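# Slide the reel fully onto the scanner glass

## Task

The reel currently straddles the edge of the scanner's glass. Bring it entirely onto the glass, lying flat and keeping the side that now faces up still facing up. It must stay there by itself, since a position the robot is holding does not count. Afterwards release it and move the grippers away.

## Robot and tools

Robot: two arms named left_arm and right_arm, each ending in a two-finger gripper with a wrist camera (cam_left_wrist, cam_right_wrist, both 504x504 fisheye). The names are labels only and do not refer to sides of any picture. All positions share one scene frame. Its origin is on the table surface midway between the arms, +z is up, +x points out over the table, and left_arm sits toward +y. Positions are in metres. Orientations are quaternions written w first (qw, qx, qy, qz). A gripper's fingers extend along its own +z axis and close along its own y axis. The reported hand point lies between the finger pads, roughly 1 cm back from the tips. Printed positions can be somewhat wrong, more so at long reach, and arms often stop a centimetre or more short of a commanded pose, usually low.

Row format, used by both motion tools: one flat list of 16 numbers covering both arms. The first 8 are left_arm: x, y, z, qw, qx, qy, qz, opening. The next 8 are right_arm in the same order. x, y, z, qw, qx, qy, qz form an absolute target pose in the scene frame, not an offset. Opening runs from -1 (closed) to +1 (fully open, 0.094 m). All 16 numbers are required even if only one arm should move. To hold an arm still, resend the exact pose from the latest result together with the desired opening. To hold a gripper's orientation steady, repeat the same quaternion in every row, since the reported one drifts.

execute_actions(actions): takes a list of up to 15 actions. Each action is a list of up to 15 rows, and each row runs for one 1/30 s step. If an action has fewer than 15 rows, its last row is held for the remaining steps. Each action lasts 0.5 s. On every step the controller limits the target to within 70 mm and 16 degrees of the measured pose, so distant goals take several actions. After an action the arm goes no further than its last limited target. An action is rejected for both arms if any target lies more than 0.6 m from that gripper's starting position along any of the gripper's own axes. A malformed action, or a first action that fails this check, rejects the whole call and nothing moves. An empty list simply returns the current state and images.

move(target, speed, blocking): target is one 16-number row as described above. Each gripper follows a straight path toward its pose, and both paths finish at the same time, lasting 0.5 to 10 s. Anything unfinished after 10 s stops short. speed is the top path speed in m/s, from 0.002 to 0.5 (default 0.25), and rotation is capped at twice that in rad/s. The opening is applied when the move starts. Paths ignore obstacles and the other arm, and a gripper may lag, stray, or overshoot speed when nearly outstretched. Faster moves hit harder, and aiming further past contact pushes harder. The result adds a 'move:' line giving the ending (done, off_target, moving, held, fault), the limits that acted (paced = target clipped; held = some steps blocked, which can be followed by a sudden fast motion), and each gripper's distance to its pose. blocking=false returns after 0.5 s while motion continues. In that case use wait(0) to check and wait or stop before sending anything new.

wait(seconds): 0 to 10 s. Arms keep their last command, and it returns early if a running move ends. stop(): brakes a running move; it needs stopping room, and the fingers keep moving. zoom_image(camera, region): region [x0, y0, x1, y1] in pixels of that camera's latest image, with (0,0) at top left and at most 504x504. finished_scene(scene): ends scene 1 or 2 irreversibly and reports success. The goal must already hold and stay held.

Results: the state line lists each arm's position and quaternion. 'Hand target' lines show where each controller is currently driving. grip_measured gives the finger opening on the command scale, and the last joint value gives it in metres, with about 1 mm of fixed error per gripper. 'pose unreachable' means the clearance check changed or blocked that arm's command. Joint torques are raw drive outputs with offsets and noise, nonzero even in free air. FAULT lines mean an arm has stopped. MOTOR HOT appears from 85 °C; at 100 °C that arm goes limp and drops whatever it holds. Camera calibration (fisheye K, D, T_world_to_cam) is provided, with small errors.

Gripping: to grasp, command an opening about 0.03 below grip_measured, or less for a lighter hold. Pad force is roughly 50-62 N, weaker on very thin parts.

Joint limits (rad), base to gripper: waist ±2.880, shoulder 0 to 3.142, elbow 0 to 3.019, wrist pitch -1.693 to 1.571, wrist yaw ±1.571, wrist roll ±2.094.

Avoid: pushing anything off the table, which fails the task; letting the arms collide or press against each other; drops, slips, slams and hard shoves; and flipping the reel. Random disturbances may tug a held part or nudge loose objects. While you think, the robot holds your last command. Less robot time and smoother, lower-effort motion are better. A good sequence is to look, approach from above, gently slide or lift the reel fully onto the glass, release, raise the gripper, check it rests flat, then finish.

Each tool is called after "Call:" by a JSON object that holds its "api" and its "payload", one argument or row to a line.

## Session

Call:
{"api": "move", "payload": {
  "target": [0.4,0.3,0.35,0,0.707,-0.707,0,1, 0.4,-0.3,0.35,0,0.707,-0.707,0,1]
}}

Scene clock: 8.10 s.
left_arm: end_effector_position=(+0.4039, +0.2994, +0.3574) grip_measured=+1.000 end_effector_quat_wxyz=(-0.484, +0.784, +0.158, +0.354) | right_arm: end_effector_position=(+0.3913, -0.3021, +0.3269) grip_measured=+1.000 end_effector_quat_wxyz=(-0.031, +0.696, -0.717, +0.011)
Joint positions: left_arm=[-0.363  1.38   1.282 -1.685 -1.28   2.089  0.094] | right_arm=[ 0.329  1.239  1.401 -1.669 -0.017 -1.381  0.094]
Joint velocities: left_arm=[-0.015 -0.024 -0.022 -0.007 -0.022 -0.022  0.   ] | right_arm=[-0.024 -0.005 -0.002 -0.012  0.007  0.037  0.   ]
Joint torques (N m, as the arm reports them, + toward a larger angle): left_arm=[ 0.47 -9.44  6.6  -0.95 -0.66 -0.05] | right_arm=[ 1.71 -8.3  16.08 -0.63 -0.22 -0.06]
Motor temperatures (°C, as the motors report them): left_arm=[29 28 33 31 31 28] | right_arm=[31 31 33 29 30 31]
Hand target (left_arm): +0.399, +0.298, +0.351; -0.494, +0.786, +0.140, +0.345
Hand target (right_arm): +0.399, -0.296, +0.350; -0.052, +0.704, -0.708, +0.025
Off the commanded pose (left_arm): 0.008 m, 127 deg; orientation clipped at the last step of the last action.
Off the commanded pose (right_arm): 0.025 m, 4 deg.
joint sent to its limit (left arm) — the command would take joint 4 (wrist pitch) past its lower limit and joint 6 (wrist roll) past its upper limit, so those joints were sent only as far as their limits.
joint sent to its limit (right arm) — the command would take joint 4 (wrist pitch) past its lower limit, so that joint was sent only as far as its limit.
move: off_target (left_arm, right_arm); limits=paced
camera_calibration (this result's frames):
cam_left_wrist: T_world_to_cam=[[-0.597343, 0.479243, 0.643046, -0.131132], [0.326019, -0.587468, 0.74067, -0.21576], [0.73273, 0.652079, 0.194678, -0.436441], [0, 0, 0, 1]] pos_world=[0.311804, 0.220686, 0.329096]
cam_right_wrist: T_world_to_cam=[[0.997668, -0.0366462, 0.0575855, -0.421842], [-0.0624167, -0.831255, 0.552376, -0.402404], [0.0276258, -0.554682, -0.831604, 0.215117], [0, 0, 0, 1]] pos_world=[0.389799, -0.230638, 0.425463]

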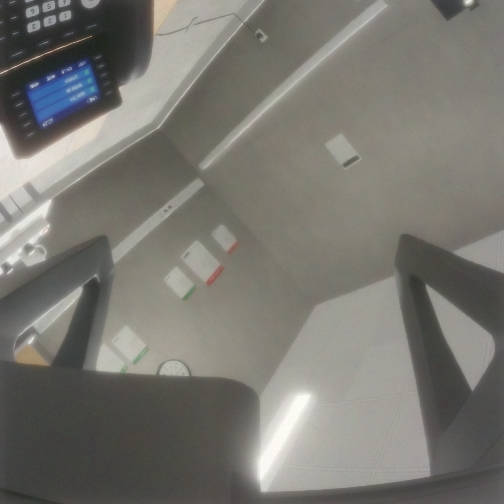

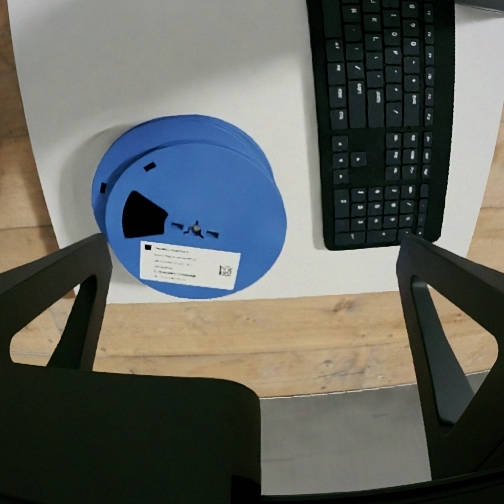

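Call:
{"api": "move", "payload": {
  "target": [0.4,0.35,0.35,0,0.707,0.707,0,1, 0.4,-0.3,0.35,0,0.707,-0.707,0,1]
}}

Scene clock: 17.33 s.
left_arm: end_effector_position=(+0.3918, +0.3503, +0.3219) grip_measured=+1.000 end_effector_quat_wxyz=(+0.006, +0.712, +0.702, +0.010) | right_arm: end_effector_position=(+0.3917, -0.3046, +0.3269) grip_measured=+1.000 end_effector_quat_wxyz=(-0.027, +0.699, -0.715, +0.017)
Joint positions: left_arm=[ 0.18   1.359  1.497 -1.685 -0.004  1.634  0.094] | right_arm=[ 0.329  1.239  1.401 -1.669 -0.003 -1.388  0.094]
Joint velocities: left_arm=[-0.024 -0.024  0.007  0.002 -0.007 -0.022  0.   ] | right_arm=[ 0.005 -0.005 -0.017 -0.012  0.007  0.007  0.   ]
Joint torques (N m, as the arm reports them, + toward a larger angle): left_arm=[  0.9  -10.25  12.06  -0.47   0.23  -0.28] | right_arm=[ 1.5  -8.34 15.78 -0.59 -0.01 -0.07]
Motor temperatures (°C, as the motors report them): left_arm=[29 29 35 31 32 28] | right_arm=[31 31 35 29 30 31]
Hand target (left_arm): +0.397, +0.352, +0.347; +0.024, +0.706, +0.707, +0.028
Hand target (right_arm): +0.399, -0.300, +0.349; -0.046, +0.706, -0.706, +0.032
Off the commanded pose (left_arm): 0.029 m, 2 deg.
Off the commanded pose (right_arm): 0.025 m, 4 deg.
joint sent to its limit (left arm) — the command would take joint 4 (wrist pitch) past its lower limit, so that joint was sent only as far as its limit.
joint sent to its limit (right arm) — the command would take joint 4 (wrist pitch) past its lower limit, so that joint was sent only as far as its limit.
move: off_target (left_arm, right_arm)
camera_calibration (this result's frames):
cam_left_wrist: T_world_to_cam=[[-0.999753, 0.00835488, -0.0206014, 0.396291], [-0.00547077, 0.805734, 0.592252, -0.466062], [0.0215475, 0.592218, -0.805489, 0.16769], [0, 0, 0, 1]] pos_world=[0.39003, 0.272902, 0.419263]
cam_right_wrist: T_world_to_cam=[[0.997732, -0.0294865, 0.060517, -0.421131], [-0.058569, -0.823412, 0.564413, -0.407463], [0.0331879, -0.566677, -0.823271, 0.205166], [0, 0, 0, 1]] pos_world=[0.389502, -0.231665, 0.42437]

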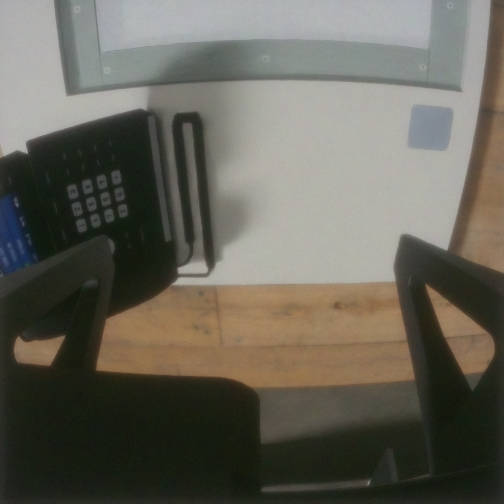

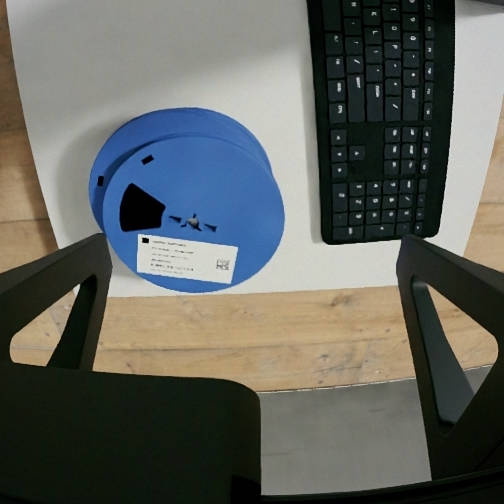

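Now the image's top faces -y, so I'll move toward -y.

Call:
{"api": "move", "payload": {
  "target": [0.4,0.1,0.35,0,0.707,0.707,0,1, 0.4,-0.3,0.35,0,0.707,-0.707,0,1]
}}

Scene clock: 21.37 s.
left_arm: end_effector_position=(+0.3921, +0.1025, +0.3342) grip_measured=+1.000 end_effector_quat_wxyz=(+0.029, +0.713, +0.700, +0.009) | right_arm: end_effector_position=(+0.3917, -0.3046, +0.3269) grip_measured=+1.000 end_effector_quat_wxyz=(-0.027, +0.699, -0.715, +0.017)
Joint positions: left_arm=[-0.396  1.502  1.677 -1.685 -0.002  1.061  0.094] | right_arm=[ 0.329  1.239  1.401 -1.669 -0.002 -1.389  0.094]
Joint velocities: left_arm=[ 0.005  0.005 -0.007 -0.002  0.007 -0.066  0.   ] | right_arm=[-0.005  0.005 -0.012 -0.002  0.051 -0.022  0.   ]
Joint torques (N m, as the arm reports them, + toward a larger angle): left_arm=[  1.08 -10.87  12.3   -0.21   0.11  -0.2 ] | right_arm=[ 1.62 -8.44 15.83 -0.59 -0.01 -0.06]
Motor temperatures (°C, as the motors report them): left_arm=[29 29 37 31 32 28] | right_arm=[31 31 36 29 30 31]
Hand target (left_arm): +0.402, +0.100, +0.349; +0.041, +0.707, +0.706, +0.012
Hand target (right_arm): +0.399, -0.300, +0.349; -0.046, +0.706, -0.706, +0.032
Off the commanded pose (left_arm): 0.018 m, 4 deg.
Off the commanded pose (right_arm): 0.025 m, 4 deg.
joint sent to its limit (left arm) — the command would take joint 4 (wrist pitch) past its lower limit, so that joint was sent only as far as its limit.
joint sent to its limit (right arm) — the command would take joint 4 (wrist pitch) past its lower limit, so that joint was sent only as far as its limit.
move: off_target (left_arm, right_arm)
camera_calibration (this result's frames):
cam_left_wrist: T_world_to_cam=[[-0.998642, 0.0106501, -0.0510048, 0.408413], [-0.0200399, 0.825085, 0.564652, -0.260677], [0.0480969, 0.564908, -0.823751, 0.322878], [0, 0, 0, 1]] pos_world=[0.387105, 0.0283348, 0.433994]
cam_right_wrist: T_world_to_cam=[[0.997738, -0.0291068, 0.0605941, -0.421056], [-0.0583127, -0.823207, 0.564738, -0.40766], [0.0334438, -0.566994, -0.823043, 0.204857], [0, 0, 0, 1]] pos_world=[0.38948, -0.231692, 0.424341]

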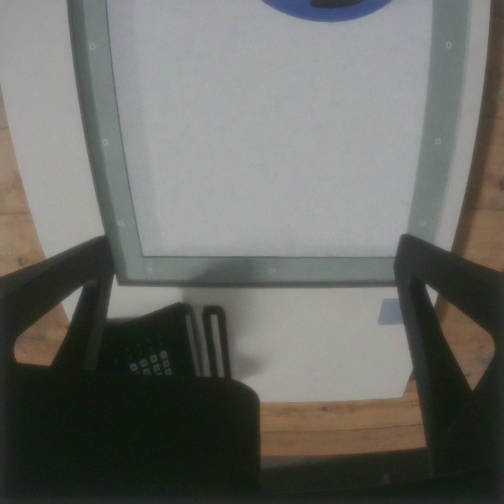

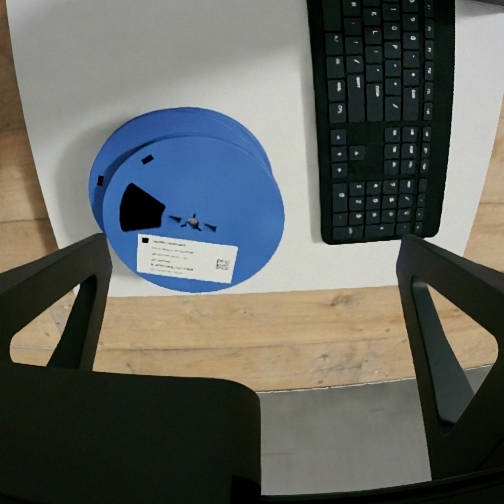

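Call:
{"api": "move", "payload": {
  "target": [0.4,0.35,0.35,0,0.707,0.707,0,1, 0.33,-0.12,0.3,0,0.707,-0.707,0,1]
}}

Scene clock: 28.97 s.
left_arm: end_effector_position=(+0.4043, +0.3538, +0.3538) grip_measured=+1.000 end_effector_quat_wxyz=(+0.035, +0.699, +0.713, +0.039) | right_arm: end_effector_position=(+0.3223, -0.1260, +0.2871) grip_measured=+1.000 end_effector_quat_wxyz=(+0.025, +0.710, -0.704, -0.005)
Joint positions: left_arm=[ 0.189  1.354  1.574 -1.685  0.     1.607  0.094] | right_arm=[ 0.863  1.33   1.378 -1.669 -0.005 -0.885  0.094]
Joint velocities: left_arm=[-0.005 -0.005  0.002 -0.007 -0.066 -0.037  0.   ] | right_arm=[ 0.015 -0.015 -0.012 -0.007  0.007 -0.037  0.   ]
Joint torques (N m, as the arm reports them, + toward a larger angle): left_arm=[  0.67 -10.21   7.26  -0.19   0.04  -0.04] | right_arm=[ 1.03 -9.83 12.97 -0.13 -0.06  0.14]
Motor temperatures (°C, as the motors report them): left_arm=[29 29 38 31 31 28] | right_arm=[31 31 37 29 30 31]
Hand target (left_arm): +0.397, +0.350, +0.350; +0.026, +0.706, +0.707, +0.030
Hand target (right_arm): +0.328, -0.120, +0.300; +0.003, +0.707, -0.707, -0.003
Off the commanded pose (left_arm): 0.007 m, 6 deg.
Off the commanded pose (right_arm): 0.016 m, 3 deg.
joint sent to its limit (left arm) — the command would take joint 4 (wrist pitch) past its lower limit, so that joint was sent only as far as its limit.
move: off_target (left_arm, right_arm)
camera_calibration (this result's frames):
cam_left_wrist: T_world_to_cam=[[-0.994396, -0.0268205, -0.102263, 0.448635], [-0.0821447, 0.804928, 0.587659, -0.454794], [0.0665531, 0.592766, -0.80262, 0.171622], [0, 0, 0, 1]] pos_world=[0.39734, 0.276377, 0.45089]
cam_right_wrist: T_world_to_cam=[[0.999026, 0.00206249, -0.0440861, -0.31069], [0.0281107, -0.799812, 0.599591, -0.27711], [-0.034024, -0.600246, -0.799091, 0.286366], [0, 0, 0, 1]] pos_world=[0.327921, -0.0491051, 0.381288]

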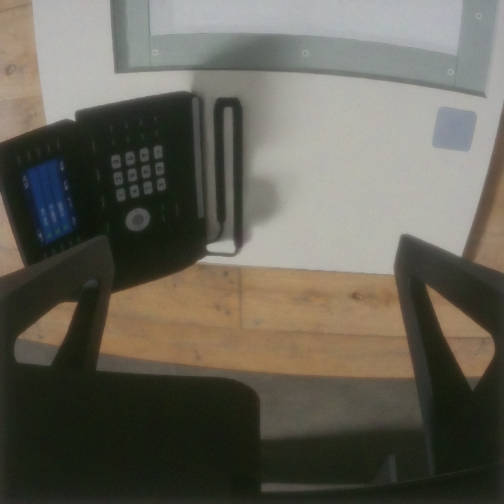

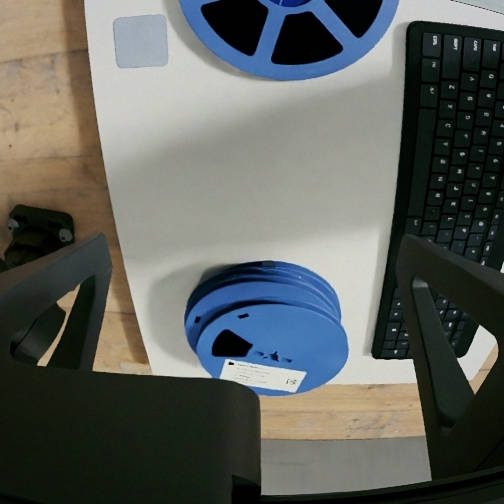

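Call:
{"api": "move", "payload": {
  "target": [0.4,0.35,0.35,0,0.707,0.707,0,1, 0.335,-0.17,0.06,0,0.707,-0.707,0,1],
  "speed": 0.12
}}

Scene clock: 39.87 s.
left_arm: end_effector_position=(+0.4043, +0.3538, +0.3538) grip_measured=+1.000 end_effector_quat_wxyz=(+0.035, +0.700, +0.712, +0.039) | right_arm: end_effector_position=(+0.3286, -0.1684, +0.0607) grip_measured=+1.000 end_effector_quat_wxyz=(+0.004, +0.707, -0.707, -0.002)
Joint positions: left_arm=[ 0.189  1.354  1.574 -1.685  0.     1.609  0.094] | right_arm=[ 0.76   1.411  0.833 -1.002 -0.002 -0.981  0.094]
Joint velocities: left_arm=[-0.005 -0.024  0.007 -0.017 -0.007 -0.022  0.   ] | right_arm=[ 0.005  0.005 -0.017  0.002  0.022 -0.051  0.   ]
Joint torques (N m, as the arm reports them, + toward a larger angle): left_arm=[-0.26 -9.88  7.69 -0.25  0.15 -0.03] | right_arm=[-0.7  -9.17  8.49 -0.06 -0.02 -0.12]
Motor temperatures (°C, as the motors report them): left_arm=[29 29 37 31 31 28] | right_arm=[31 31 36 29 30 31]
Hand target (left_arm): +0.400, +0.350, +0.349; +0.027, +0.706, +0.707, +0.029
Hand target (right_arm): +0.333, -0.171, +0.061; -0.001, +0.707, -0.707, +0.000
Off the commanded pose (left_arm): 0.007 m, 6 deg.
Off the commanded pose (right_arm): 0.007 m, 1 deg.
joint sent to its limit (left arm) — the command would take joint 4 (wrist pitch) past its lower limit, so that joint was sent only as far as its limit.
move: off_target (left_arm)
camera_calibration (this result's frames):
cam_left_wrist: T_world_to_cam=[[-0.994456, -0.0245325, -0.102256, 0.447847], [-0.0803046, 0.804972, 0.587853, -0.455622], [0.0678916, 0.592805, -0.802479, 0.171017], [0, 0, 0, 1]] pos_world=[0.397165, 0.27637, 0.450871]
cam_right_wrist: T_world_to_cam=[[0.999934, -0.00557637, -0.010037, -0.330486], [0.00128557, -0.81428, 0.580471, -0.167881], [-0.0114099, -0.580446, -0.814219, 0.0771127], [0, 0, 0, 1]] pos_world=[0.33156, -0.0937854, 0.15692]

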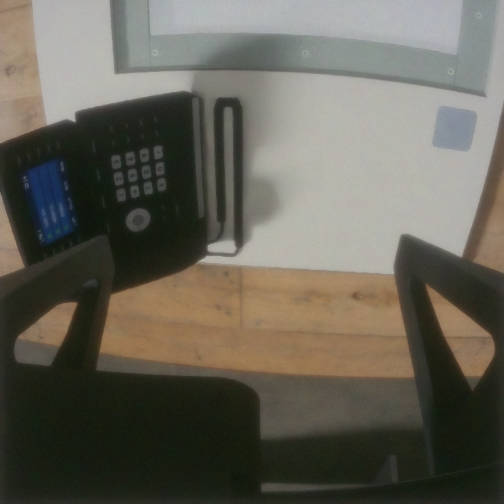

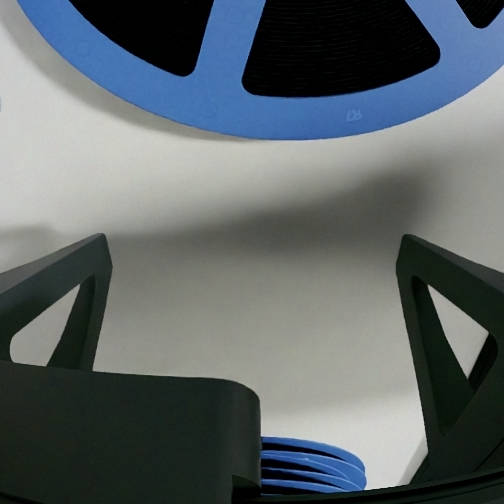

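Call:
{"api": "move", "payload": {
  "target": [0.4,0.35,0.35,0,0.707,0.707,0,1, 0.335,-0.17,0.04,0,0.707,-0.707,0,1],
  "speed": 0.05
}}

Call:
{"api": "move", "payload": {
  "target": [0.4,0.35,0.35,0,0.707,0.707,0,1, 0.375,0.03,0.04,0,0.707,-0.707,0,1],
  "speed": 0.06
}}

Scene clock: 45.97 s.
left_arm: end_effector_position=(+0.4043, +0.3538, +0.3538) grip_measured=+1.000 end_effector_quat_wxyz=(+0.035, +0.700, +0.712, +0.039) | right_arm: end_effector_position=(+0.3321, -0.1660, +0.0432) grip_measured=+1.000 end_effector_quat_wxyz=(+0.000, +0.708, -0.706, -0.001)
Joint positions: left_arm=[ 0.189  1.354  1.574 -1.685  0.     1.61   0.094] | right_arm=[ 0.76   1.447  0.815 -0.94  -0.002 -0.982  0.094]
Joint velocities: left_arm=[-0.005 -0.005 -0.007  0.002 -0.037  0.051  0.   ] | right_arm=[-0.015 -0.005 -0.002 -0.002 -0.007  0.022  0.   ]
Joint torques (N m, as the arm reports them, + toward a larger angle): left_arm=[ 0.29 -9.6   7.64 -0.16  0.18 -0.07] | right_arm=[-0.45 -9.51  7.89 -0.13 -0.03 -0.05]
Motor temperatures (°C, as the motors report them): left_arm=[29 29 37 31 31 28] | right_arm=[31 31 35 29 30 31]
Hand target (left_arm): +0.400, +0.350, +0.349; +0.027, +0.707, +0.706, +0.029
Hand target (right_arm): +0.335, -0.170, +0.040; -0.000, +0.707, -0.707, +0.000
Off the commanded pose (left_arm): 0.007 m, 6 deg.
Off the commanded pose (right_arm): 0.006 m, 0 deg.
joint sent to its limit (left arm) — the command would take joint 4 (wrist pitch) past its lower limit, so that joint was sent only as far as its limit.
move: off_target (left_arm)
camera_calibration (this result's frames):
cam_left_wrist: T_world_to_cam=[[-0.994465, -0.0241511, -0.102255, 0.447716], [-0.0799979, 0.804979, 0.587885, -0.45576], [0.0681147, 0.592812, -0.802455, 0.170916], [0, 0, 0, 1]] pos_world=[0.397136, 0.276369, 0.450868]
cam_right_wrist: T_world_to_cam=[[0.999983, -0.0044027, -0.00372492, -0.334223], [-0.00144663, -0.816743, 0.576999, -0.155157], [-0.00558266, -0.576984, -0.816736, 0.062979], [0, 0, 0, 1]] pos_world=[0.334345, -0.0918574, 0.139718]

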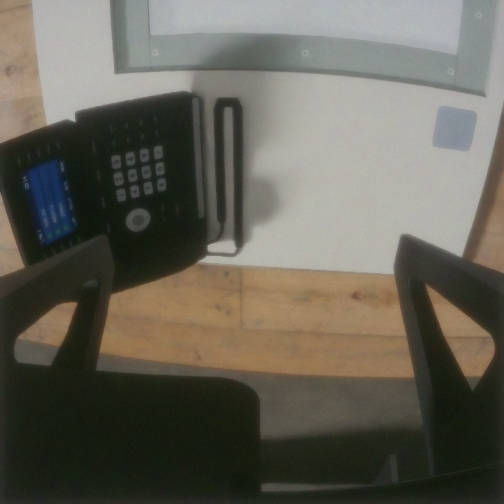

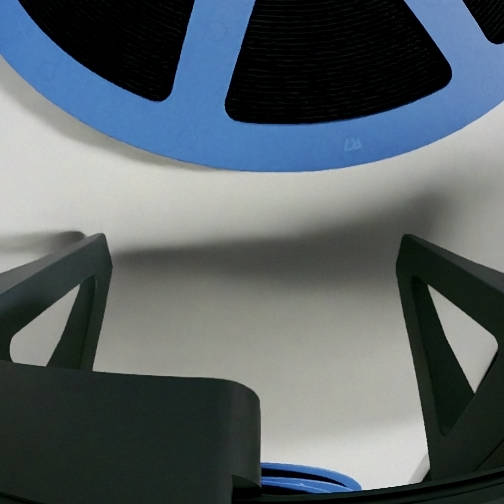

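Scene clock: 49.67 s.
left_arm: end_effector_position=(+0.4043, +0.3538, +0.3538) grip_measured=+1.000 end_effector_quat_wxyz=(+0.035, +0.700, +0.712, +0.039) | right_arm: end_effector_position=(+0.3715, +0.0121, +0.0371) grip_measured=+1.000 end_effector_quat_wxyz=(+0.008, +0.706, -0.708, +0.002)
Joint positions: left_arm=[ 0.189  1.354  1.574 -1.685  0.     1.61   0.094] | right_arm=[ 1.016  1.808  1.258 -1.037  0.003 -0.719  0.094]
Joint velocities: left_arm=[-0.015  0.005 -0.002 -0.012  0.037 -0.007  0.   ] | right_arm=[-0.005 -0.024  0.012  0.007 -0.007  0.007  0.   ]
Joint torques (N m, as the arm reports them, + toward a larger angle): left_arm=[ 0.71 -9.1   7.53 -0.35  0.14 -0.11] | right_arm=[  2.42 -13.59  12.74  -0.56  -0.29   0.17]
Motor temperatures (°C, as the motors report them): left_arm=[29 29 37 31 31 28] | right_arm=[31 31 35 29 30 31]
Hand target (left_arm): +0.400, +0.350, +0.349; +0.027, +0.707, +0.707, +0.029
Hand target (right_arm): +0.374, +0.029, +0.040; +0.002, +0.707, -0.707, -0.001
Off the commanded pose (left_arm): 0.007 m, 6 deg.
Off the commanded pose (right_arm): 0.018 m, 1 deg.
joint sent to its limit (left arm) — the command would take joint 4 (wrist pitch) past its lower limit, so that joint was sent only as far as its limit.
move: off_target (left_arm, right_arm)
camera_calibration (this result's frames):
cam_left_wrist: T_world_to_cam=[[-0.994465, -0.0241511, -0.102255, 0.447716], [-0.0799979, 0.804979, 0.587885, -0.45576], [0.0681147, 0.592812, -0.802455, 0.170916], [0, 0, 0, 1]] pos_world=[0.397136, 0.276369, 0.450868]
cam_right_wrist: T_world_to_cam=[[0.99989, -0.0105707, -0.0103938, -0.372539], [-0.00242523, -0.808306, 0.588757, -0.00630823], [-0.0146249, -0.588667, -0.808243, 0.164189], [0, 0, 0, 1]] pos_world=[0.374884, 0.0876158, 0.132547]

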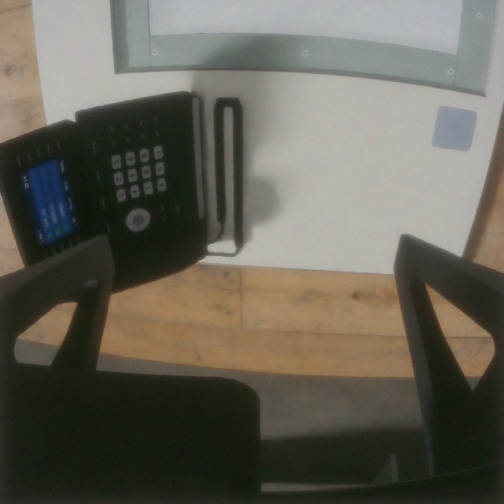

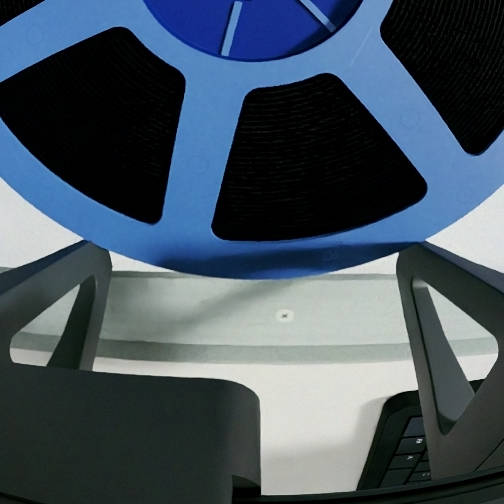

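The reel has just cleared the frame. I'll push it a little further, then rise to check.

Call:
{"api": "move", "payload": {
  "target": [0.4,0.35,0.35,0,0.707,0.707,0,1, 0.38,0.06,0.04,0,0.707,-0.707,0,1],
  "speed": 0.06
}}

Call:
{"api": "move", "payload": {
  "target": [0.4,0.35,0.35,0,0.707,0.707,0,1, 0.38,0.03,0.3,0,0.707,-0.707,0,1],
  "speed": 0.15
}}

Scene clock: 60.73 s.
left_arm: end_effector_position=(+0.4043, +0.3538, +0.3538) grip_measured=+1.000 end_effector_quat_wxyz=(+0.035, +0.700, +0.712, +0.039) | right_arm: end_effector_position=(+0.3777, +0.0417, +0.0374) grip_measured=+1.000 end_effector_quat_wxyz=(+0.007, +0.705, -0.709, +0.003)
Joint positions: left_arm=[ 0.189  1.354  1.574 -1.685  0.     1.61   0.094] | right_arm=[ 1.045  1.866  1.346 -1.065  0.004 -0.689  0.094]
Joint velocities: left_arm=[-0.005 -0.005 -0.012 -0.022  0.007  0.051  0.   ] | right_arm=[-0.005 -0.005 -0.007 -0.002  0.051 -0.007  0.   ]
Joint torques (N m, as the arm reports them, + toward a larger angle): left_arm=[ 0.76 -9.22  7.7  -0.08  0.19 -0.09] | right_arm=[  1.2  -14.56  13.12  -0.56  -0.32   0.15]
Motor temperatures (°C, as the motors report them): left_arm=[29 29 37 31 31 28] | right_arm=[31 32 36 29 30 31]
Hand target (left_arm): +0.400, +0.350, +0.349; +0.027, +0.707, +0.707, +0.029
Hand target (right_arm): +0.380, +0.060, +0.040; -0.000, +0.707, -0.707, -0.000
Off the commanded pose (left_arm): 0.007 m, 6 deg.
Off the commanded pose (right_arm): 0.019 m, 1 deg.
joint sent to its limit (left arm) — the command would take joint 4 (wrist pitch) past its lower limit, so that joint was sent only as far as its limit.
move: off_target (left_arm, right_arm)
camera_calibration (this result's frames):
cam_left_wrist: T_world_to_cam=[[-0.994465, -0.0241511, -0.102255, 0.447716], [-0.0799979, 0.804979, 0.587885, -0.45576], [0.0681147, 0.592812, -0.802455, 0.170916], [0, 0, 0, 1]] pos_world=[0.397136, 0.276369, 0.450868]
cam_right_wrist: T_world_to_cam=[[0.999903, -0.0116863, -0.00758717, -0.378465], [-0.00498275, -0.808442, 0.588555, 0.0184378], [-0.0130118, -0.58846, -0.808421, 0.181353], [0, 0, 0, 1]] pos_world=[0.38088, 0.117202, 0.132886]

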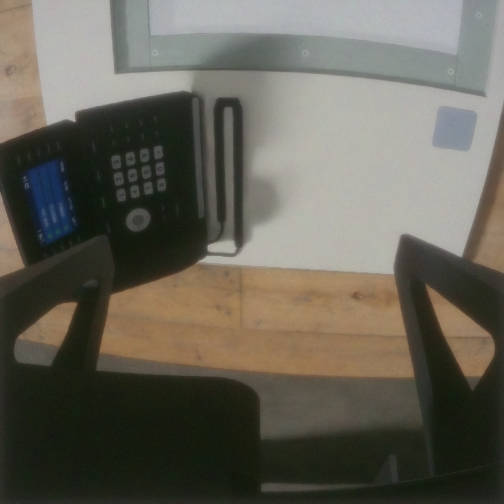

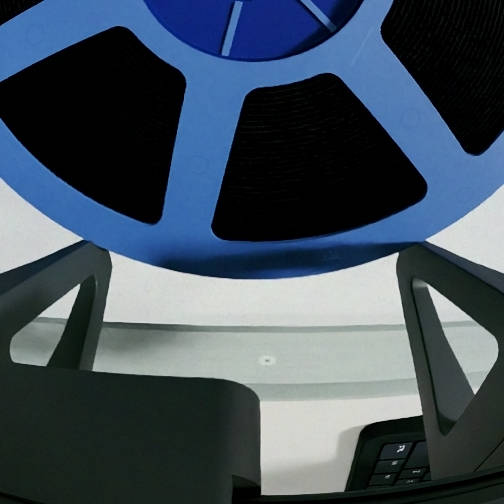

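Scene clock: 62.90 s.
left_arm: end_effector_position=(+0.4043, +0.3538, +0.3538) grip_measured=+1.000 end_effector_quat_wxyz=(+0.035, +0.700, +0.712, +0.039) | right_arm: end_effector_position=(+0.3702, +0.0295, +0.2739) grip_measured=+1.000 end_effector_quat_wxyz=(+0.019, +0.708, -0.706, +0.003)
Joint positions: left_arm=[ 0.189  1.354  1.574 -1.685  0.     1.61   0.094] | right_arm=[ 1.041  1.703  1.762 -1.668  0.003 -0.701  0.094]
Joint velocities: left_arm=[-0.015 -0.015  0.002  0.012  0.007 -0.037  0.   ] | right_arm=[-0.005 -0.015  0.002 -0.017 -0.037 -0.007  0.   ]
Joint torques (N m, as the arm reports them, + toward a larger angle): left_arm=[ 0.03 -8.88  7.62 -0.23  0.14 -0.13] | right_arm=[ -0.66 -15.93  15.47  -0.72  -0.2   -0.08]
Motor temperatures (°C, as the motors report them): left_arm=[29 29 37 31 31 28] | right_arm=[31 32 36 29 30 31]
Hand target (left_arm): +0.400, +0.350, +0.349; +0.027, +0.707, +0.707, +0.029
Hand target (right_arm): +0.381, +0.031, +0.299; -0.009, +0.707, -0.707, -0.000
Off the commanded pose (left_arm): 0.007 m, 6 deg.
Off the commanded pose (right_arm): 0.028 m, 2 deg.
joint sent to its limit (left arm) — the command would take joint 4 (wrist pitch) past its lower limit, so that joint was sent only as far as its limit.
joint sent to its limit (right arm) — the command would take joint 4 (wrist pitch) past its lower limit, so that joint was sent only as far as its limit.
move: off_target (left_arm, right_arm)
camera_calibration (this result's frames):
cam_left_wrist: T_world_to_cam=[[-0.994465, -0.0241511, -0.102255, 0.447716], [-0.0799979, 0.804979, 0.587885, -0.45576], [0.0681147, 0.592812, -0.802455, 0.170916], [0, 0, 0, 1]] pos_world=[0.397136, 0.276369, 0.450868]
cam_right_wrist: T_world_to_cam=[[0.99971, -0.00435977, -0.0237034, -0.365055], [0.0108131, -0.797823, 0.602795, -0.140652], [-0.0215391, -0.602876, -0.797544, 0.365871], [0, 0, 0, 1]] pos_world=[0.374351, 0.106768, 0.36793]

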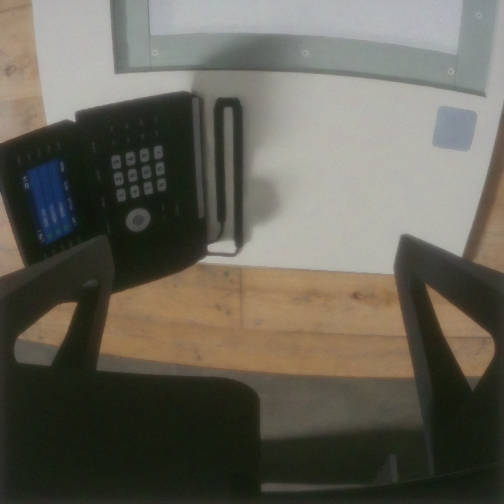

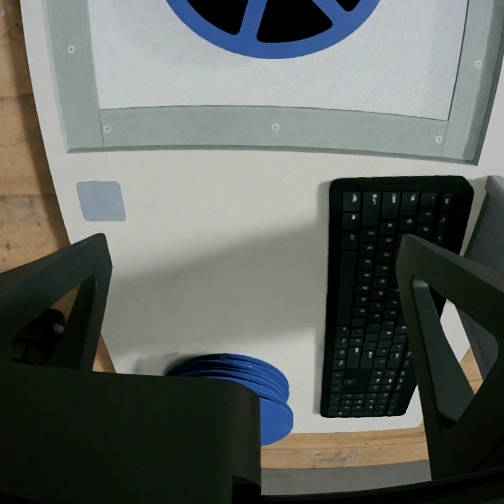

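Call:
{"api": "finished_scene", "payload": {
  "scene": 2
}}

The scene is finished: the task was done.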